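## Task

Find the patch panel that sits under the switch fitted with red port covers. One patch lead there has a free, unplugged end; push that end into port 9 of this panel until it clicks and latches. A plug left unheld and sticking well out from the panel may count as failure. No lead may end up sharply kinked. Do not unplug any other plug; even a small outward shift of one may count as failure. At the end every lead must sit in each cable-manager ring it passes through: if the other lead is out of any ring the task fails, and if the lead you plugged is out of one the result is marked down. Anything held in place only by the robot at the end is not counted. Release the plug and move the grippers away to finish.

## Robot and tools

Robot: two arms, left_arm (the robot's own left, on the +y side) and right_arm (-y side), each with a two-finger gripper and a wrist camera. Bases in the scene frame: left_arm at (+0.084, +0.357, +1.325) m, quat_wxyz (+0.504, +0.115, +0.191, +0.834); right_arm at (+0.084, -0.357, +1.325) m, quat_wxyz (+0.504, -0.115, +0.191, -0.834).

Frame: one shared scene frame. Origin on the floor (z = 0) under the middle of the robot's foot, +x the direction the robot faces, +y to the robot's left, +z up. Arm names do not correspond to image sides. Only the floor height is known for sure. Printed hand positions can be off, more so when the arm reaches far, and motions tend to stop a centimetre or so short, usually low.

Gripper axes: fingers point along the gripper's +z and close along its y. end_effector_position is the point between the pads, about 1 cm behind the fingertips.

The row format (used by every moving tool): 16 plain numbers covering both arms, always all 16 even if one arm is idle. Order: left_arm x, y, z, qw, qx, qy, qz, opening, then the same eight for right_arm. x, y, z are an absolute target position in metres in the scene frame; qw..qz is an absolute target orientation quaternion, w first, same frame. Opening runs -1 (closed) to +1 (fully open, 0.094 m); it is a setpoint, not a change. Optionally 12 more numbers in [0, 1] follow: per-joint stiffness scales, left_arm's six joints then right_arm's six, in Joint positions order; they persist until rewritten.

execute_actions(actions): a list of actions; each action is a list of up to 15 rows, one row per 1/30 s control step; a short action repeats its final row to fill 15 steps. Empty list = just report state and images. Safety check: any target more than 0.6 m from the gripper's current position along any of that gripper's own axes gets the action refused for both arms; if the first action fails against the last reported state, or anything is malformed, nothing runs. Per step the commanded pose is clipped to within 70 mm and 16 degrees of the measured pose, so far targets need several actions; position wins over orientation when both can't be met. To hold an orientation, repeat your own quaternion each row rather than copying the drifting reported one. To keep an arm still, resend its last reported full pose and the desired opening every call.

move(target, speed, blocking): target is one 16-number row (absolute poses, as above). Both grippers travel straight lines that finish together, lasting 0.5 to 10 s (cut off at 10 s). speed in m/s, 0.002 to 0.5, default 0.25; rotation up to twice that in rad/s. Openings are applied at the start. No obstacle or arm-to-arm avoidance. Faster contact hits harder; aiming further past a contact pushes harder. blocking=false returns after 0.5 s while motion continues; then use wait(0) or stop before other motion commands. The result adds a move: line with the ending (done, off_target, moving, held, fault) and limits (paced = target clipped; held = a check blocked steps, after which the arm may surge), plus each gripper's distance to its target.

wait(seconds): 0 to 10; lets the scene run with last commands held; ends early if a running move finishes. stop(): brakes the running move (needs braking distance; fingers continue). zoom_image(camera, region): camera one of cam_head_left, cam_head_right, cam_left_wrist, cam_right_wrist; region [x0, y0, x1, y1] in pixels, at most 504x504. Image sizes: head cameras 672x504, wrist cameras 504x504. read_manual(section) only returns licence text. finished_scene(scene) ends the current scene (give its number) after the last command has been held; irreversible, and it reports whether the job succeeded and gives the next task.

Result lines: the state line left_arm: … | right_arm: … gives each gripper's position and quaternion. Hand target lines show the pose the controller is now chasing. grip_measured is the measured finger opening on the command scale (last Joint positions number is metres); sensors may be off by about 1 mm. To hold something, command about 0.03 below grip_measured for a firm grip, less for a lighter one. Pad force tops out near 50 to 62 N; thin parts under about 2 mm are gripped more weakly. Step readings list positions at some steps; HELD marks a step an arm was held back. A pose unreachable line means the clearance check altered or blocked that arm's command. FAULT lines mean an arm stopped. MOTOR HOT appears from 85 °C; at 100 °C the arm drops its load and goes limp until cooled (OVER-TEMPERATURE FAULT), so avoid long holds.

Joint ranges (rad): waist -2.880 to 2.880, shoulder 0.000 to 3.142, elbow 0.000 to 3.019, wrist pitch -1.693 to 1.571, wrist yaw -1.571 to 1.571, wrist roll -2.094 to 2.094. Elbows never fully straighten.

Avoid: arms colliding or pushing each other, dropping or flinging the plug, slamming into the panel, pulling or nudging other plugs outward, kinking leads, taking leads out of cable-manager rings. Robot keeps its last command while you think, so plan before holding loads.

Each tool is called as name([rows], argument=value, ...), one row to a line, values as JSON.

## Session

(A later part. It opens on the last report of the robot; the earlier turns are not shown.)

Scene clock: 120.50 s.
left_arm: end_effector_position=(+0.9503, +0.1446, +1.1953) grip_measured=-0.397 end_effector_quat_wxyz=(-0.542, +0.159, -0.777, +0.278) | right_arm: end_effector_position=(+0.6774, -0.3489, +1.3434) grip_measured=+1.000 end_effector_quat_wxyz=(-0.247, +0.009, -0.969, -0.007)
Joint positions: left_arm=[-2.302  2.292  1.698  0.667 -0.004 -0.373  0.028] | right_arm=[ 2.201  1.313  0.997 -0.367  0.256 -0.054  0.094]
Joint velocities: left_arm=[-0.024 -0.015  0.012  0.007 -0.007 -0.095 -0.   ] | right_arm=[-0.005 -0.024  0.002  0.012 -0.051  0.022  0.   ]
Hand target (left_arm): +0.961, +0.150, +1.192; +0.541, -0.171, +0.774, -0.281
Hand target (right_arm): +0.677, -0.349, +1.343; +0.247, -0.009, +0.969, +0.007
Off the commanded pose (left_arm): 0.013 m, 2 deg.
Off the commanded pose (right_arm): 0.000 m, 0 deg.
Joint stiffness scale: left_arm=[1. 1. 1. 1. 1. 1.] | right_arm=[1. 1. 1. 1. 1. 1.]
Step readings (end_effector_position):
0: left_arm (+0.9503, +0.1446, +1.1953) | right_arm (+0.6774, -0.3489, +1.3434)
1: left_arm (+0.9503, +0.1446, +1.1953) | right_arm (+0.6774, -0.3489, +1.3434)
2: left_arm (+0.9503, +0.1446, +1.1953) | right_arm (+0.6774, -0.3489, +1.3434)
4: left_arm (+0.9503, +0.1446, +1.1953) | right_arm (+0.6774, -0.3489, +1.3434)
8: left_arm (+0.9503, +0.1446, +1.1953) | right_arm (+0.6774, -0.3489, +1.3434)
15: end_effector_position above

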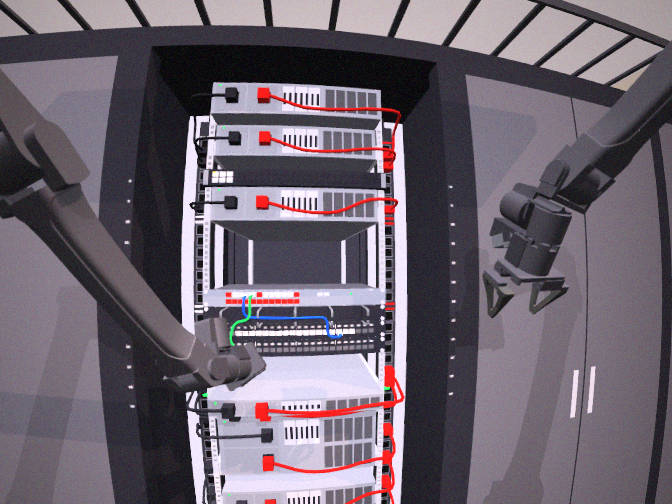

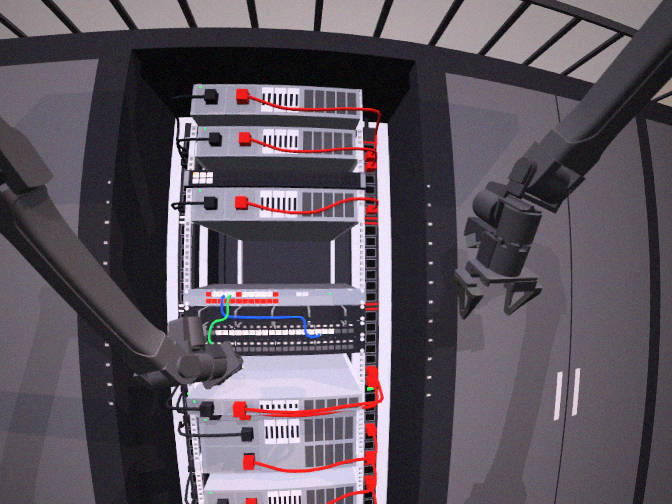

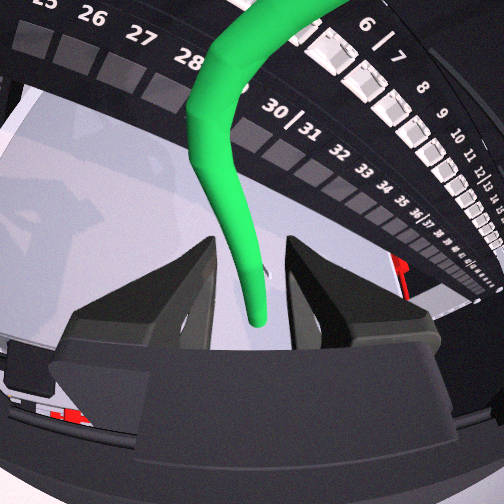

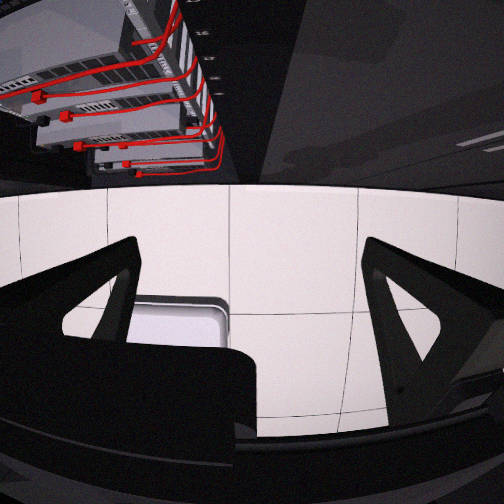

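execute_actions([
  [[0.93,0.152,1.2,0.541,-0.1715,0.774,-0.281,-0.4,0.6774,-0.3489,1.3434,0.247,-0.009,0.969,0.007,1],[0.93,0.152,1.2,0.541,-0.1715,0.774,-0.281,-0.4,0.6774,-0.3489,1.3434,0.247,-0.009,0.969,0.007,1],[0.93,0.152,1.2,0.541,-0.1715,0.774,-0.281,-0.4,0.6774,-0.3489,1.3434,0.247,-0.009,0.969,0.007,1],[0.948,0.15,1.195,0.541,-0.1715,0.774,-0.281,-0.4,0.6774,-0.3489,1.3434,0.247,-0.009,0.969,0.007,1]],
])

zoom_image(camera="cam_left_wrist", region=[150,150,350,350])

Scene clock: 121.27 s.
left_arm: end_effector_position=(+0.9332, +0.1469, +1.1868) grip_measured=-0.397 end_effector_quat_wxyz=(-0.531, +0.167, -0.783, +0.278) | right_arm: end_effector_position=(+0.6774, -0.3489, +1.3434) grip_measured=+1.000 end_effector_quat_wxyz=(-0.247, +0.009, -0.969, -0.007)
Joint positions: left_arm=[-2.302  2.275  1.638  0.687 -0.012 -0.389  0.028] | right_arm=[ 2.201  1.313  0.997 -0.367  0.256 -0.054  0.094]
Joint velocities: left_arm=[ 0.024 -0.005  0.012 -0.007 -0.007  0.037 -0.   ] | right_arm=[-0.024 -0.015 -0.002 -0.002  0.022 -0.037  0.   ]
Hand target (left_arm): +0.947, +0.150, +1.196; +0.541, -0.171, +0.774, -0.281
Hand target (right_arm): +0.677, -0.349, +1.343; +0.247, -0.009, +0.969, +0.007
Off the commanded pose (left_arm): 0.017 m, 2 deg.
Off the commanded pose (right_arm): 0.000 m, 0 deg.
Joint stiffness scale: left_arm=[1. 1. 1. 1. 1. 1.] | right_arm=[1. 1. 1. 1. 1. 1.]
Step readings (end_effector_position):
0: left_arm (+0.9503, +0.1446, +1.1953) | right_arm (+0.6774, -0.3489, +1.3434)
1: left_arm (+0.9475, +0.1453, +1.1936) | right_arm (+0.6774, -0.3489, +1.3434)
2: left_arm (+0.9422, +0.1469, +1.1935) | right_arm (+0.6774, -0.3489, +1.3434)
4: left_arm (+0.9331, +0.1478, +1.1897) | right_arm (+0.6774, -0.3489, +1.3434)
8: left_arm (+0.9326, +0.1468, +1.1861) | right_arm (+0.6774, -0.3489, +1.3434)
15: end_effector_position above

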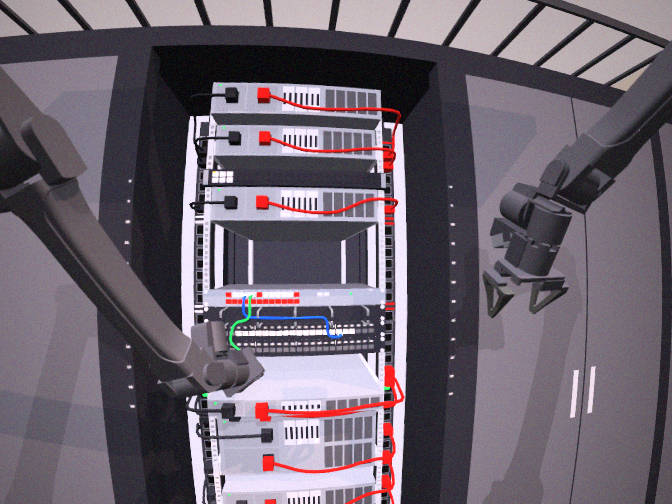

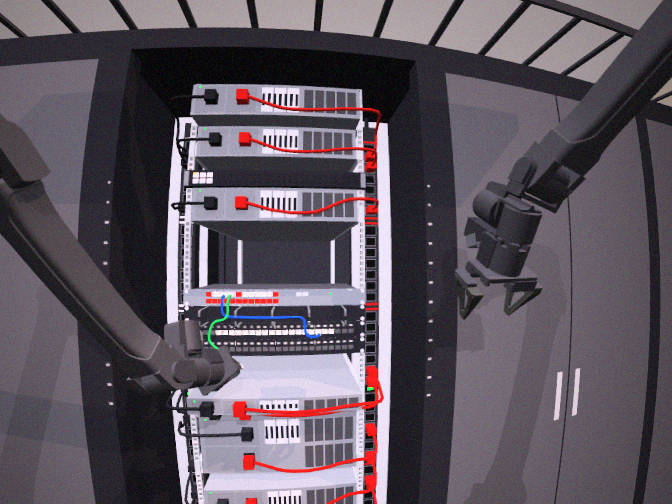

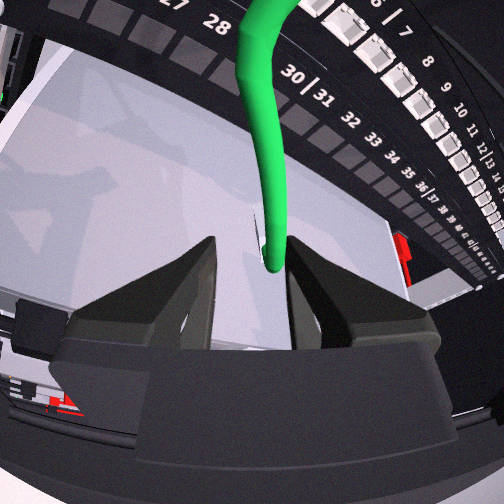

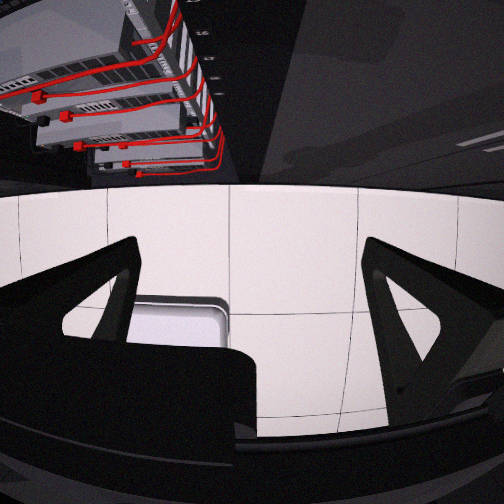

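Region (150, 150, 350, 350) of cam_left_wrist's 504x504 image, scaled by 2.520, with more detail than that image has.

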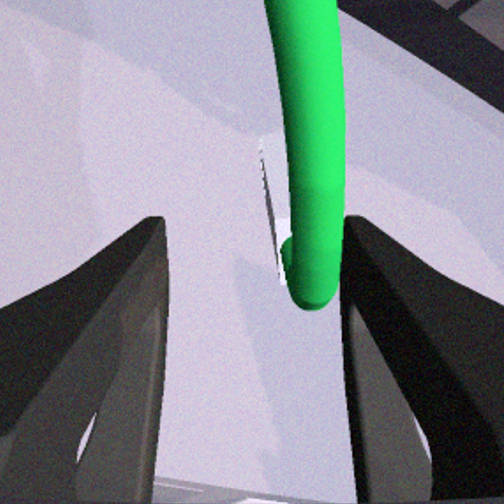

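execute_actions([
  [[0.955,0.147,1.192,0.541,-0.1715,0.774,-0.281,-0.3,0.6774,-0.3489,1.3434,0.247,-0.009,0.969,0.007,1]],
])

zoom_image(camera="cam_left_wrist", region=[150,150,350,350])

Scene clock: 121.93 s.
left_arm: end_effector_position=(+0.9453, +0.1469, +1.1946) grip_measured=-0.303 end_effector_quat_wxyz=(-0.541, +0.168, -0.775, +0.280) | right_arm: end_effector_position=(+0.6774, -0.3489, +1.3434) grip_measured=+1.000 end_effector_quat_wxyz=(-0.247, +0.009, -0.969, -0.007)
Joint positions: left_arm=[-2.302  2.286  1.676  0.687 -0.012 -0.39   0.033] | right_arm=[ 2.201  1.313  0.997 -0.367  0.256 -0.054  0.094]
Joint velocities: left_arm=[-0.015 -0.005  0.002 -0.007  0.051 -0.095 -0.001] | right_arm=[-0.005  0.005 -0.002 -0.012  0.051  0.007  0.   ]
Hand target (left_arm): +0.954, +0.147, +1.192; +0.541, -0.172, +0.774, -0.281
Hand target (right_arm): +0.677, -0.349, +1.343; +0.247, -0.009, +0.969, +0.007
Off the commanded pose (left_arm): 0.010 m, 0 deg.
Off the commanded pose (right_arm): 0.000 m, 0 deg.
Joint stiffness scale: left_arm=[1. 1. 1. 1. 1. 1.] | right_arm=[1. 1. 1. 1. 1. 1.]
Step readings (end_effector_position):
0: left_arm (+0.9332, +0.1469, +1.1868) | right_arm (+0.6774, -0.3489, +1.3434)
1: left_arm (+0.9339, +0.1469, +1.1872) | right_arm (+0.6774, -0.3489, +1.3434)
2: left_arm (+0.9358, +0.1467, +1.1878) | right_arm (+0.6774, -0.3489, +1.3434)
4: left_arm (+0.9400, +0.1464, +1.1897) | right_arm (+0.6774, -0.3489, +1.3434)
8: left_arm (+0.9445, +0.1468, +1.1938) | right_arm (+0.6774, -0.3489, +1.3434)
15: end_effector_position above

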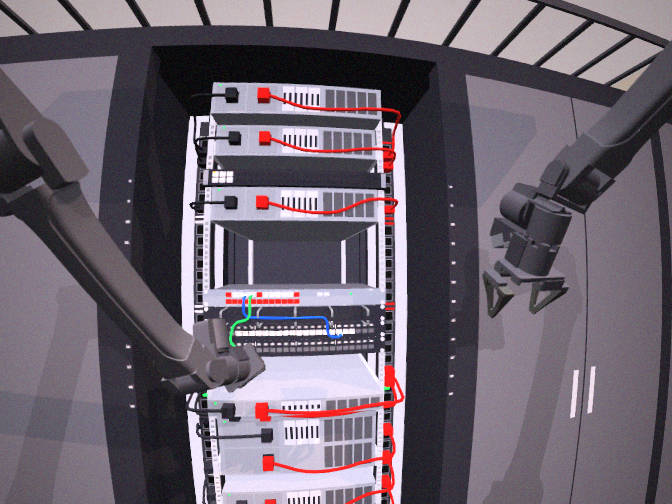

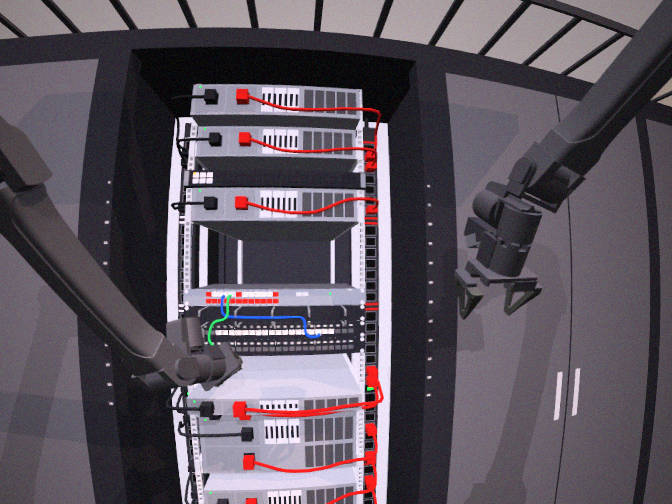

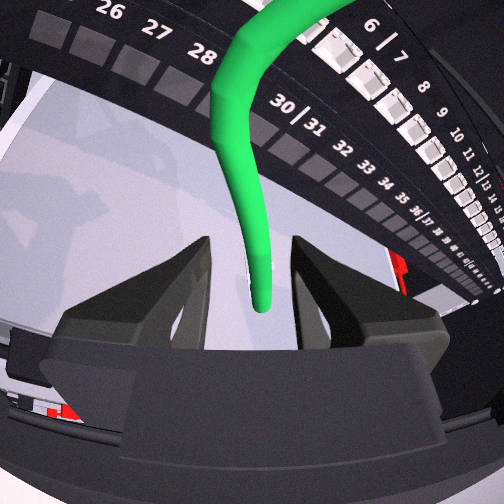

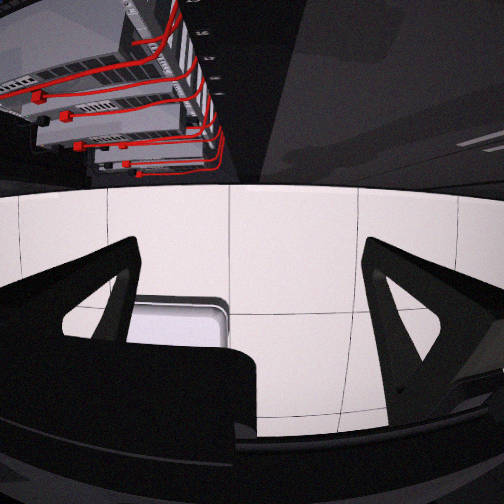

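Region (150, 150, 350, 350) of cam_left_wrist's 504x504 image, scaled by 2.520, with more detail than that image has.

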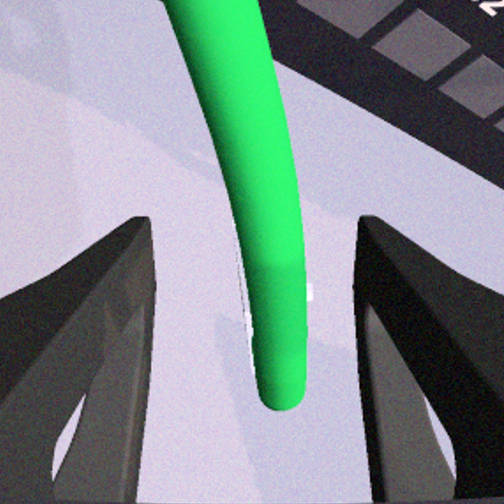

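execute_actions([
  [[0.953,0.143,1.185,0.541,-0.1715,0.774,-0.281,-0.45,0.6774,-0.3489,1.3434,0.247,-0.009,0.969,0.007,1]],
])

zoom_image(camera="cam_left_wrist", region=[150,150,350,350])

Scene clock: 124.47 s.
left_arm: end_effector_position=(+0.9417, +0.1437, +1.1819) grip_measured=-0.447 end_effector_quat_wxyz=(-0.536, +0.168, -0.779, +0.279) | right_arm: end_effector_position=(+0.6774, -0.3489, +1.3434) grip_measured=+1.000 end_effector_quat_wxyz=(-0.247, +0.009, -0.969, -0.007)
Joint positions: left_arm=[-2.302  2.305  1.682  0.687 -0.012 -0.39   0.026] | right_arm=[ 2.201  1.313  0.997 -0.367  0.256 -0.054  0.094]
Joint velocities: left_arm=[-0.005  0.005  0.002 -0.002 -0.007 -0.037  0.001] | right_arm=[-0.005  0.005 -0.007 -0.012  0.022  0.037  0.   ]
Hand target (left_arm): +0.952, +0.143, +1.185; +0.541, -0.171, +0.774, -0.281
Hand target (right_arm): +0.677, -0.349, +1.343; +0.247, -0.009, +0.969, +0.007
Off the commanded pose (left_arm): 0.012 m, 1 deg.
Off the commanded pose (right_arm): 0.000 m, 0 deg.
Joint stiffness scale: left_arm=[1. 1. 1. 1. 1. 1.] | right_arm=[1. 1. 1. 1. 1. 1.]
Step readings (end_effector_position):
0: left_arm (+0.9453, +0.1469, +1.1946) | right_arm (+0.6774, -0.3489, +1.3434)
1: left_arm (+0.9450, +0.1467, +1.1940) | right_arm (+0.6774, -0.3489, +1.3434)
2: left_arm (+0.9455, +0.1466, +1.1939) | right_arm (+0.6774, -0.3489, +1.3434)
4: left_arm (+0.9453, +0.1460, +1.1918) | right_arm (+0.6774, -0.3489, +1.3434)
8: left_arm (+0.9433, +0.1447, +1.1861) | right_arm (+0.6774, -0.3489, +1.3434)
15: end_effector_position above

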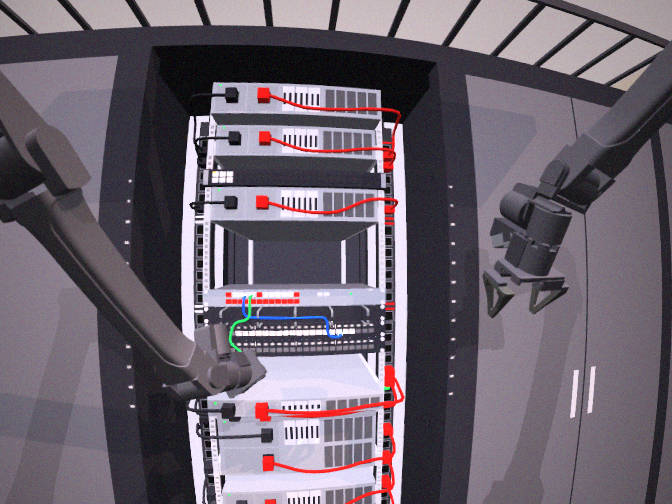

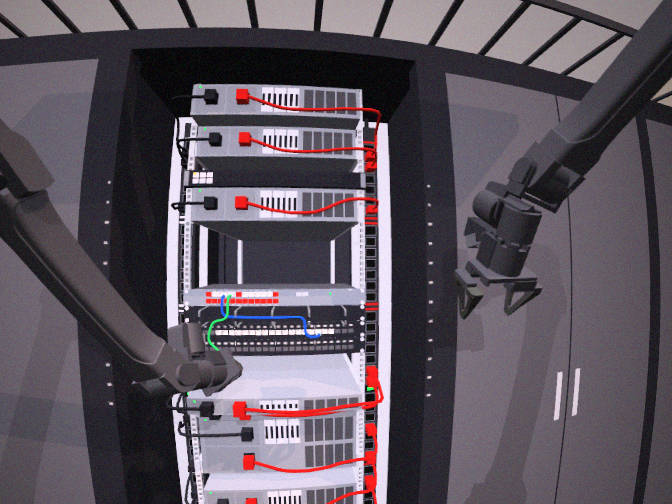

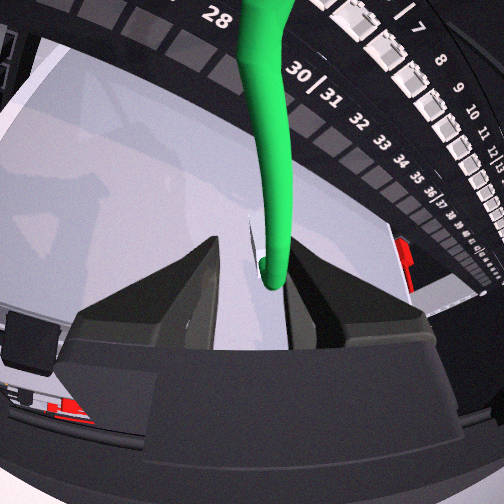

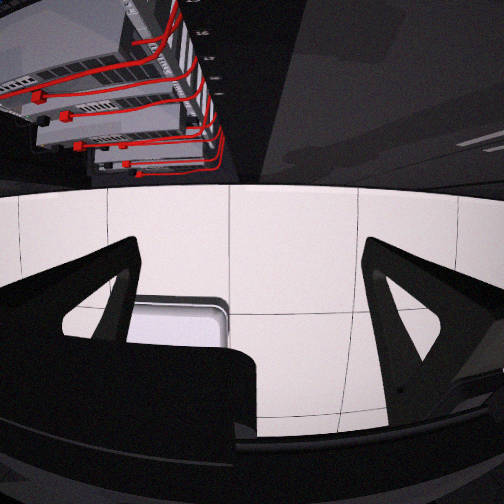

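Region (150, 150, 350, 350) of cam_left_wrist's 504x504 image, scaled by 2.520, with more detail than that image has.

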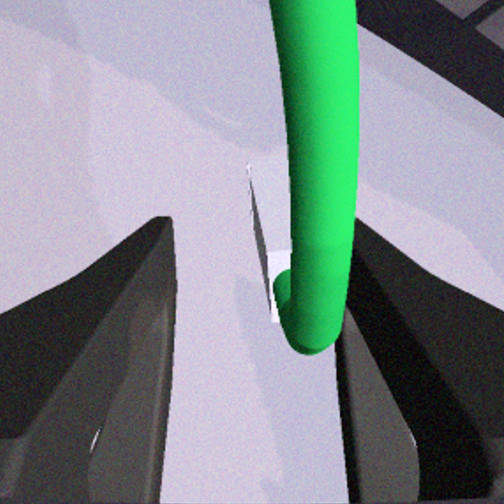

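Looks reasonable. Close.

execute_actions([
  [[0.951,0.143,1.186,0.541,-0.1715,0.774,-0.281,-0.65,0.6774,-0.3489,1.3434,0.247,-0.009,0.969,0.007,1]],
  [[0.951,0.143,1.186,0.541,-0.1715,0.774,-0.281,-0.84,0.6774,-0.3489,1.3434,0.247,-0.009,0.969,0.007,1]],
])

zoom_image(camera="cam_left_wrist", region=[150,150,350,350])

Scene clock: 125.67 s.
left_arm: end_effector_position=(+0.9417, +0.1439, +1.1818) grip_measured=-0.834 end_effector_quat_wxyz=(-0.536, +0.168, -0.779, +0.279) | right_arm: end_effector_position=(+0.6774, -0.3489, +1.3434) grip_measured=+1.000 end_effector_quat_wxyz=(-0.247, +0.009, -0.969, -0.007)
Joint positions: left_arm=[-2.302  2.305  1.682  0.687 -0.014 -0.39   0.008] | right_arm=[ 2.201  1.313  0.997 -0.367  0.256 -0.054  0.094]
Joint velocities: left_arm=[-0.015  0.005 -0.007 -0.012 -0.022 -0.007 -0.001] | right_arm=[-0.005 -0.005 -0.002 -0.017 -0.007  0.037  0.   ]
Hand target (left_arm): +0.951, +0.143, +1.186; +0.541, -0.172, +0.774, -0.281
Hand target (right_arm): +0.677, -0.349, +1.343; +0.247, -0.009, +0.969, +0.007
Off the commanded pose (left_arm): 0.010 m, 1 deg.
Off the commanded pose (right_arm): 0.000 m, 0 deg.
Joint stiffness scale: left_arm=[1. 1. 1. 1. 1. 1.] | right_arm=[1. 1. 1. 1. 1. 1.]
Step readings (end_effector_position; steps 1 to 15: 1st action; 16 to 30: 2nd action):
0: left_arm (+0.9417, +0.1437, +1.1819) | right_arm (+0.6774, -0.3489, +1.3434)
1: left_arm (+0.9417, +0.1438, +1.1819) | right_arm (+0.6774, -0.3489, +1.3434)
2: left_arm (+0.9417, +0.1439, +1.1819) | right_arm (+0.6774, -0.3489, +1.3434)
4: left_arm (+0.9417, +0.1439, +1.1819) | right_arm (+0.6774, -0.3489, +1.3434)
8: left_arm (+0.9417, +0.1439, +1.1819) | right_arm (+0.6774, -0.3489, +1.3434)
15: left_arm (+0.9417, +0.1439, +1.1819) | right_arm (+0.6774, -0.3489, +1.3434)
16: left_arm (+0.9417, +0.1439, +1.1818) | right_arm (+0.6774, -0.3489, +1.3434)
17: left_arm (+0.9417, +0.1439, +1.1818) | right_arm (+0.6774, -0.3489, +1.3434)
19: left_arm (+0.9417, +0.1439, +1.1818) | right_arm (+0.6774, -0.3489, +1.3434)
23: left_arm (+0.9417, +0.1439, +1.1818) | right_arm (+0.6774, -0.3489, +1.3434)
30: end_effector_position above

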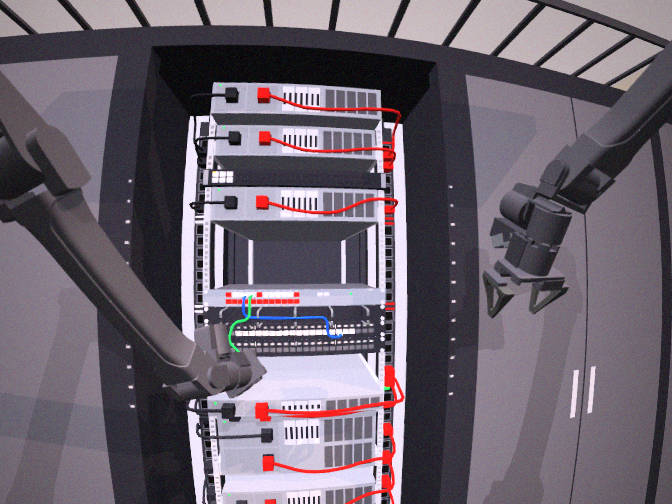

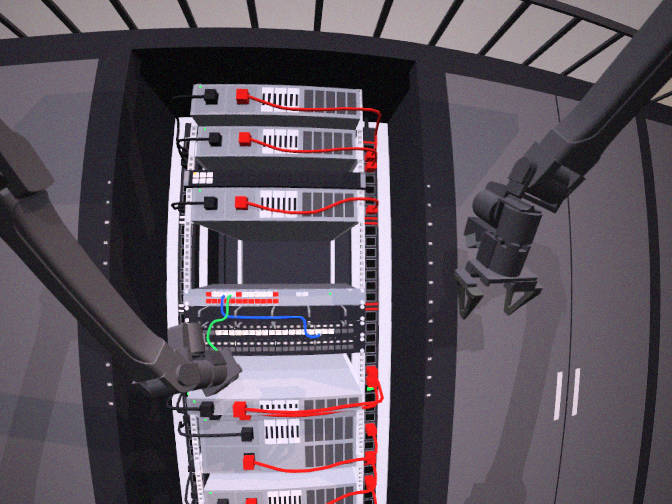

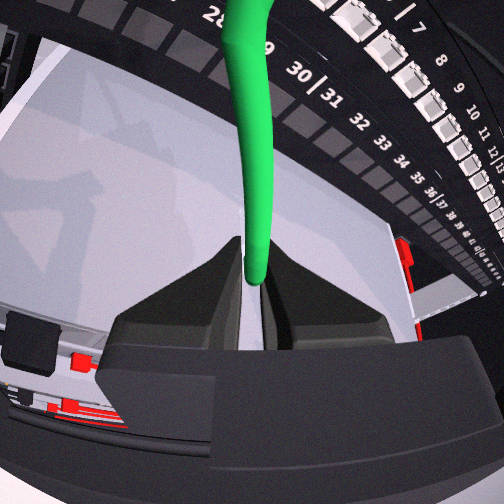

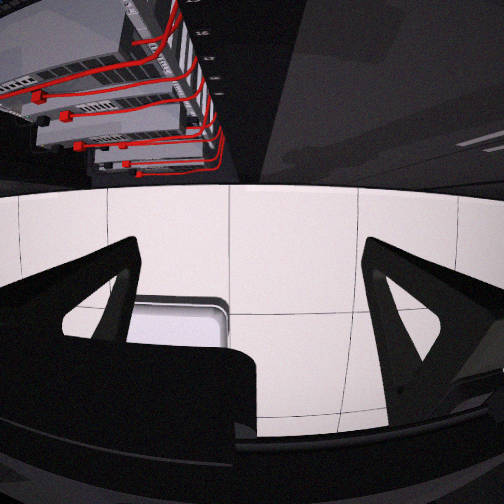

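Region (150, 150, 350, 350) of cam_left_wrist's 504x504 image, scaled by 2.520, with more detail than that image has.

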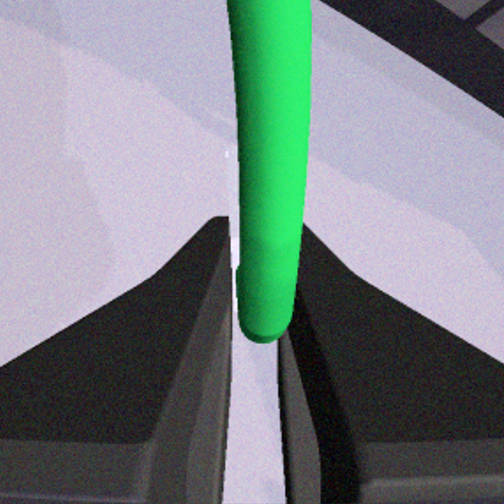

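execute_actions([
  [[0.951,0.143,1.186,0.541,-0.1715,0.774,-0.281,-0.865,0.6774,-0.3489,1.3434,0.247,-0.009,0.969,0.007,1]],
])

move(target=[0.945,0.115,1.265,0.454,-0.454,0.541,-0.541,-0.865,0.6774,-0.3489,1.3434,0.247,-0.009,0.969,0.007,1], speed=0.15)

Scene clock: 126.57 s.
left_arm: end_effector_position=(+0.9417, +0.1439, +1.1818) grip_measured=-0.852 end_effector_quat_wxyz=(-0.536, +0.168, -0.779, +0.279) | right_arm: end_effector_position=(+0.6774, -0.3489, +1.3434) grip_measured=+1.000 end_effector_quat_wxyz=(-0.247, +0.009, -0.969, -0.007)
Joint positions: left_arm=[-2.302  2.305  1.682  0.687 -0.014 -0.39   0.007] | right_arm=[ 2.201  1.313  0.997 -0.367  0.256 -0.054  0.094]
Joint velocities: left_arm=[ 0.005 -0.005  0.002 -0.002 -0.007 -0.022 -0.   ] | right_arm=[-0.005 -0.005 -0.007  0.017 -0.022 -0.022  0.   ]
Hand target (left_arm): +0.951, +0.143, +1.186; +0.541, -0.172, +0.774, -0.281
Hand target (right_arm): +0.677, -0.349, +1.343; +0.247, -0.009, +0.969, +0.007
Off the commanded pose (left_arm): 0.010 m, 1 deg.
Off the commanded pose (right_arm): 0.000 m, 0 deg.
Joint stiffness scale: left_arm=[1. 1. 1. 1. 1. 1.] | right_arm=[1. 1. 1. 1. 1. 1.]
Step readings (end_effector_position):
0: left_arm (+0.9417, +0.1439, +1.1818) | right_arm (+0.6774, -0.3489, +1.3434)
1: left_arm (+0.9417, +0.1439, +1.1818) | right_arm (+0.6774, -0.3489, +1.3434)
2: left_arm (+0.9417, +0.1439, +1.1818) | right_arm (+0.6774, -0.3489, +1.3434)
4: left_arm (+0.9417, +0.1439, +1.1818) | right_arm (+0.6774, -0.3489, +1.3434)
8: left_arm (+0.9417, +0.1439, +1.1818) | right_arm (+0.6774, -0.3489, +1.3434)
15: end_effector_position above

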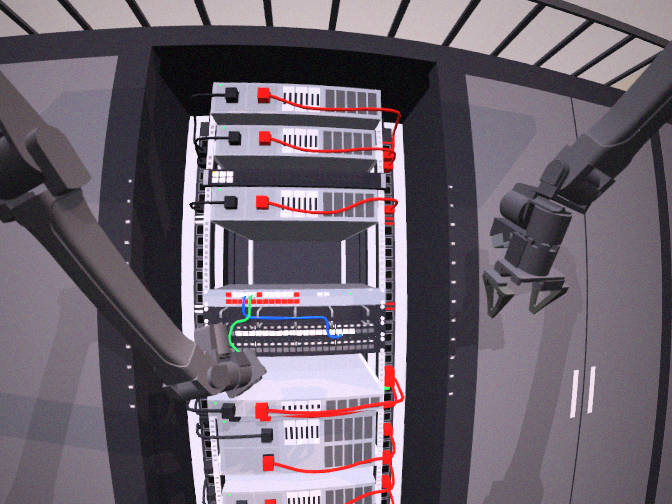

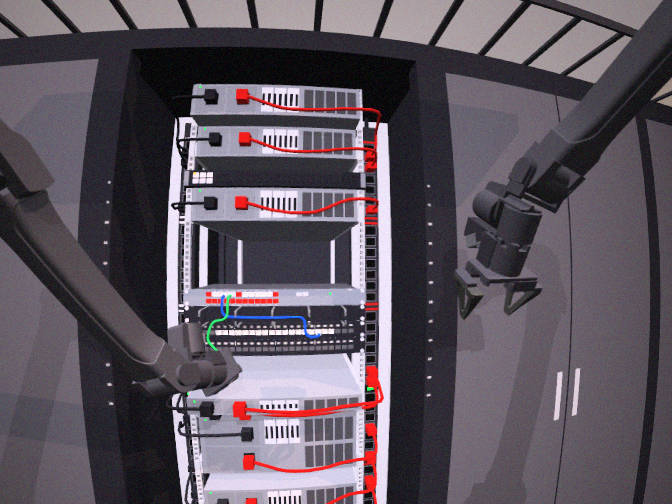

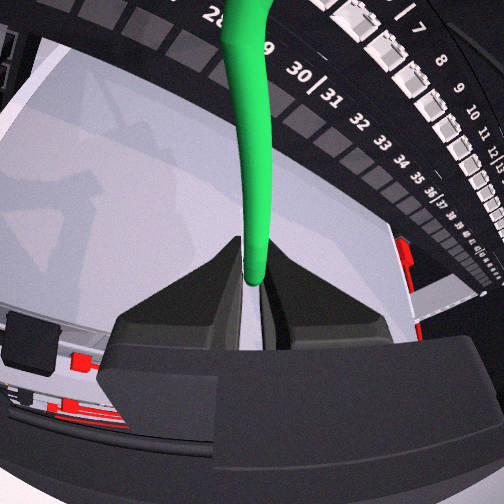

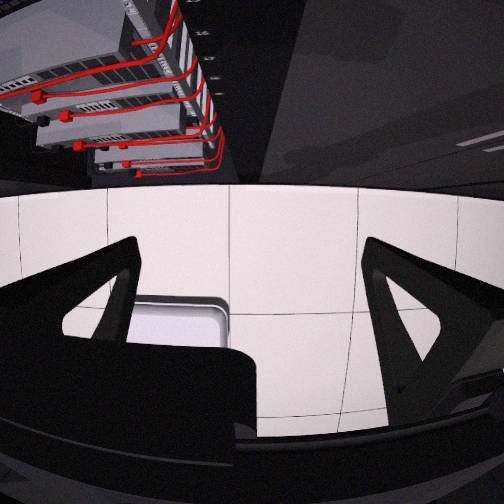

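Scene clock: 130.13 s.
left_arm: end_effector_position=(+0.9444, +0.1272, +1.2467) grip_measured=-0.853 end_effector_quat_wxyz=(-0.449, +0.460, -0.558, +0.524) | right_arm: end_effector_position=(+0.6774, -0.3489, +1.3434) grip_measured=+1.000 end_effector_quat_wxyz=(-0.247, +0.009, -0.969, -0.007)
Joint positions: left_arm=[-2.356  2.305  1.674  0.939 -0.087 -1.243  0.007] | right_arm=[ 2.201  1.313  0.997 -0.367  0.256 -0.054  0.094]
Joint velocities: left_arm=[-0.005 -0.005 -0.002  0.002  0.022 -0.066  0.   ] | right_arm=[-0.005  0.005 -0.002 -0.002 -0.051  0.095  0.   ]
Hand target (left_arm): +0.945, +0.115, +1.265; +0.453, -0.456, +0.541, -0.542
Hand target (right_arm): +0.677, -0.349, +1.343; +0.247, -0.009, +0.969, +0.007
Off the commanded pose (left_arm): 0.022 m, 3 deg.
Off the commanded pose (right_arm): 0.000 m, 0 deg.
Joint stiffness scale: left_arm=[1. 1. 1. 1. 1. 1.] | right_arm=[1. 1. 1. 1. 1. 1.]
move: off_target (left_arm)

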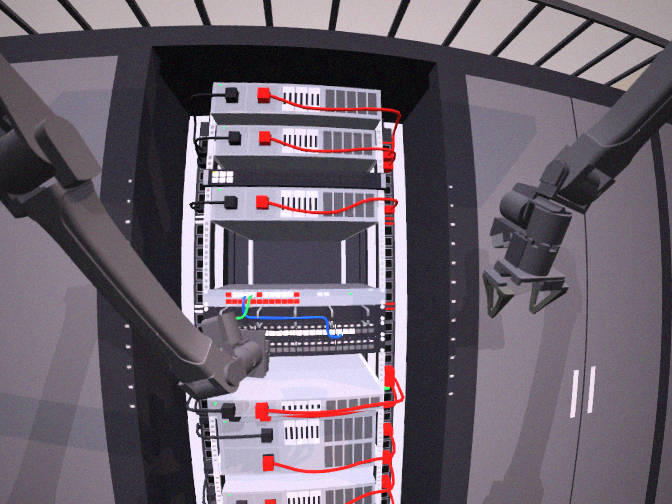

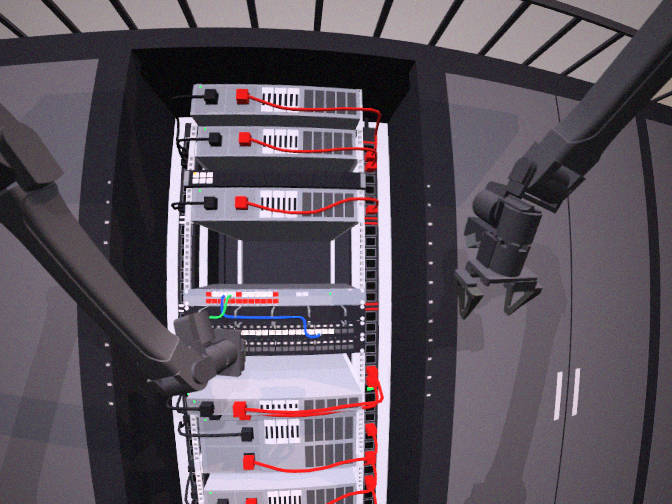

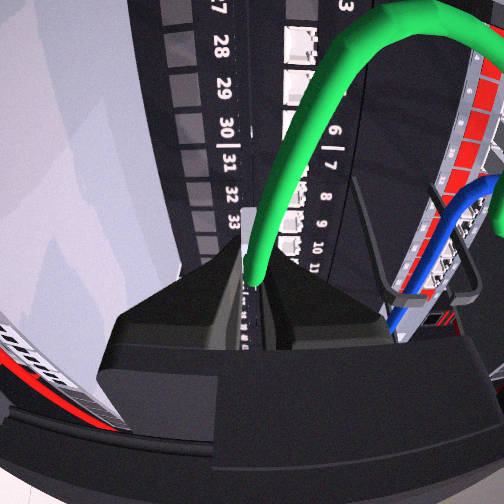

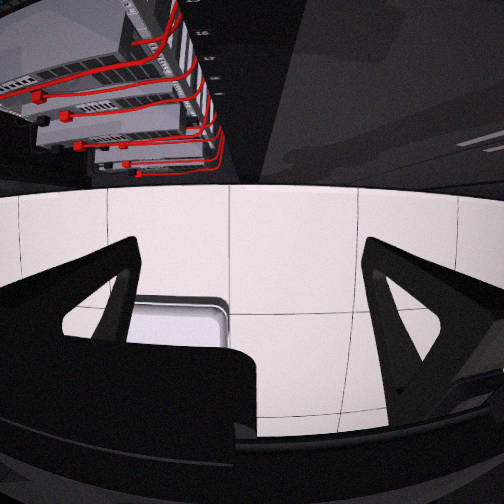

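execute_actions([
  [[0.95,0.095,1.262,0.454,-0.454,0.541,-0.541,-0.875,0.6774,-0.3489,1.3434,0.247,-0.009,0.969,0.007,1]],
])

Scene clock: 130.80 s.
left_arm: end_effector_position=(+0.9391, +0.1054, +1.2433) grip_measured=-0.859 end_effector_quat_wxyz=(-0.443, +0.462, -0.559, +0.527) | right_arm: end_effector_position=(+0.6774, -0.3489, +1.3434) grip_measured=+1.000 end_effector_quat_wxyz=(-0.247, +0.009, -0.969, -0.007)
Joint positions: left_arm=[-2.383  2.325  1.687  0.939 -0.109 -1.245  0.007] | right_arm=[ 2.201  1.313  0.997 -0.367  0.256 -0.054  0.094]
Joint velocities: left_arm=[-0.005  0.005  0.007  0.007 -0.022 -0.007 -0.   ] | right_arm=[-0.005  0.005 -0.002 -0.012 -0.022  0.051  0.   ]
Hand target (left_arm): +0.949, +0.096, +1.262; +0.454, -0.455, +0.542, -0.541
Hand target (right_arm): +0.677, -0.349, +1.343; +0.247, -0.009, +0.969, +0.007
Off the commanded pose (left_arm): 0.024 m, 3 deg.
Off the commanded pose (right_arm): 0.000 m, 0 deg.
Joint stiffness scale: left_arm=[1. 1. 1. 1. 1. 1.] | right_arm=[1. 1. 1. 1. 1. 1.]
Step readings (end_effector_position):
0: left_arm (+0.9444, +0.1272, +1.2467) | right_arm (+0.6774, -0.3489, +1.3434)
1: left_arm (+0.9446, +0.1277, +1.2461) | right_arm (+0.6774, -0.3489, +1.3434)
2: left_arm (+0.9451, +0.1277, +1.2459) | right_arm (+0.6774, -0.3489, +1.3434)
4: left_arm (+0.9452, +0.1241, +1.2460) | right_arm (+0.6774, -0.3489, +1.3434)
8: left_arm (+0.9420, +0.1130, +1.2448) | right_arm (+0.6774, -0.3489, +1.3434)
15: end_effector_position above

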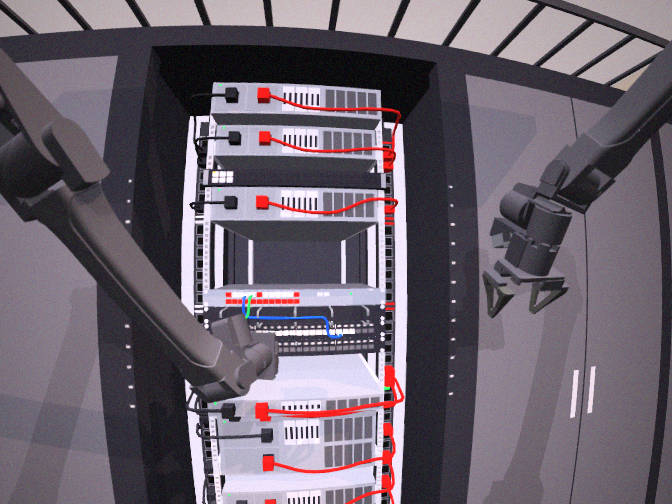

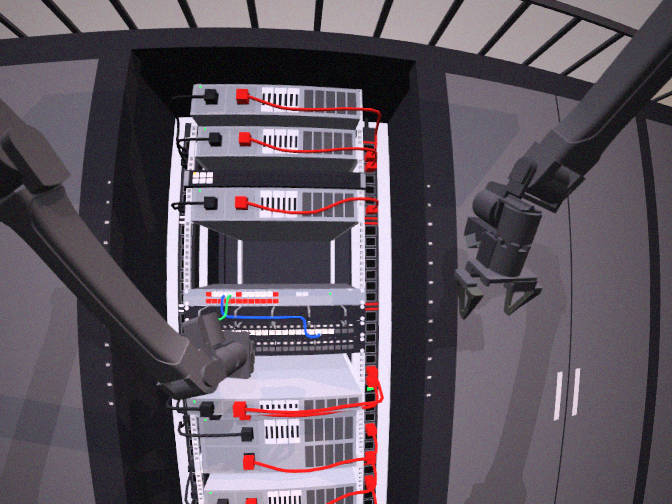

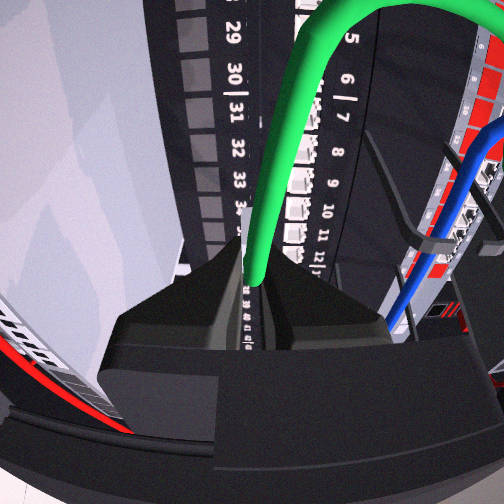

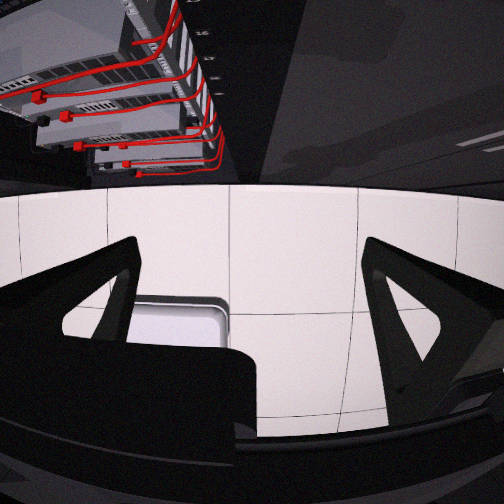

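move(target=[0.968,0.103,1.272,0.454,-0.454,0.541,-0.541,-0.875,0.6774,-0.3489,1.3434,0.247,-0.009,0.969,0.007,1], speed=0.04)

Scene clock: 132.33 s.
left_arm: end_effector_position=(+0.9550, +0.1058, +1.2614) grip_measured=-0.859 end_effector_quat_wxyz=(-0.450, +0.457, -0.549, +0.535) | right_arm: end_effector_position=(+0.6774, -0.3489, +1.3434) grip_measured=+1.000 end_effector_quat_wxyz=(-0.247, +0.009, -0.969, -0.007)
Joint positions: left_arm=[-2.383  2.325  1.736  0.921 -0.102 -1.245  0.007] | right_arm=[ 2.201  1.313  0.997 -0.367  0.256 -0.054  0.094]
Joint velocities: left_arm=[-0.015 -0.005  0.012 -0.017  0.007 -0.022  0.   ] | right_arm=[ 0.005  0.005  0.002  0.017  0.007 -0.007  0.   ]
Hand target (left_arm): +0.967, +0.104, +1.273; +0.454, -0.455, +0.541, -0.542
Hand target (right_arm): +0.677, -0.349, +1.343; +0.247, -0.009, +0.969, +0.007
Off the commanded pose (left_arm): 0.017 m, 1 deg.
Off the commanded pose (right_arm): 0.000 m, 0 deg.
Joint stiffness scale: left_arm=[1. 1. 1. 1. 1. 1.] | right_arm=[1. 1. 1. 1. 1. 1.]
move: off_target (left_arm)

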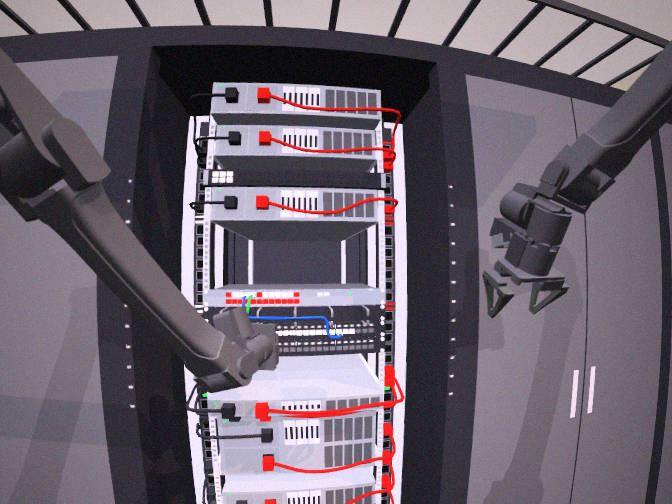

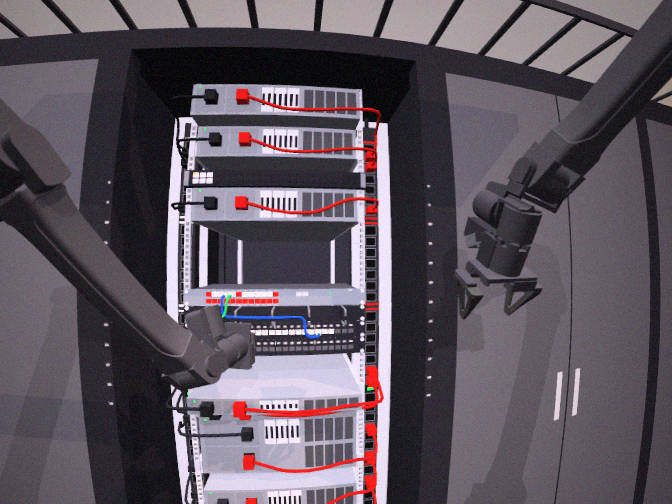

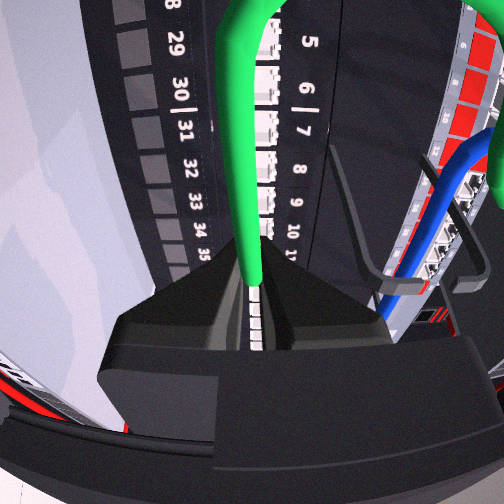

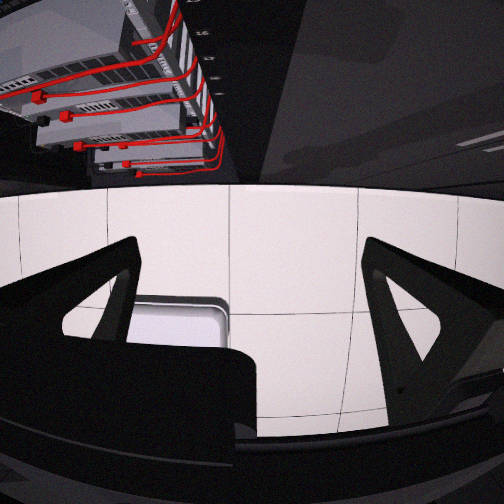

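zoom_image(camera="cam_left_wrist", region=[170,120,340,350])

Region (170, 120, 340, 350) of cam_left_wrist's 504x504 image, scaled by 2.191, with more detail than that image has; it fills the left 373 columns of this view, and the rest is white.

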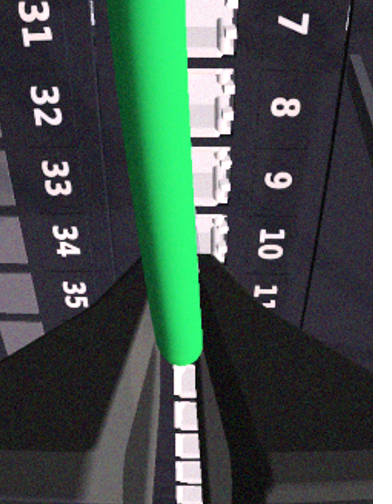

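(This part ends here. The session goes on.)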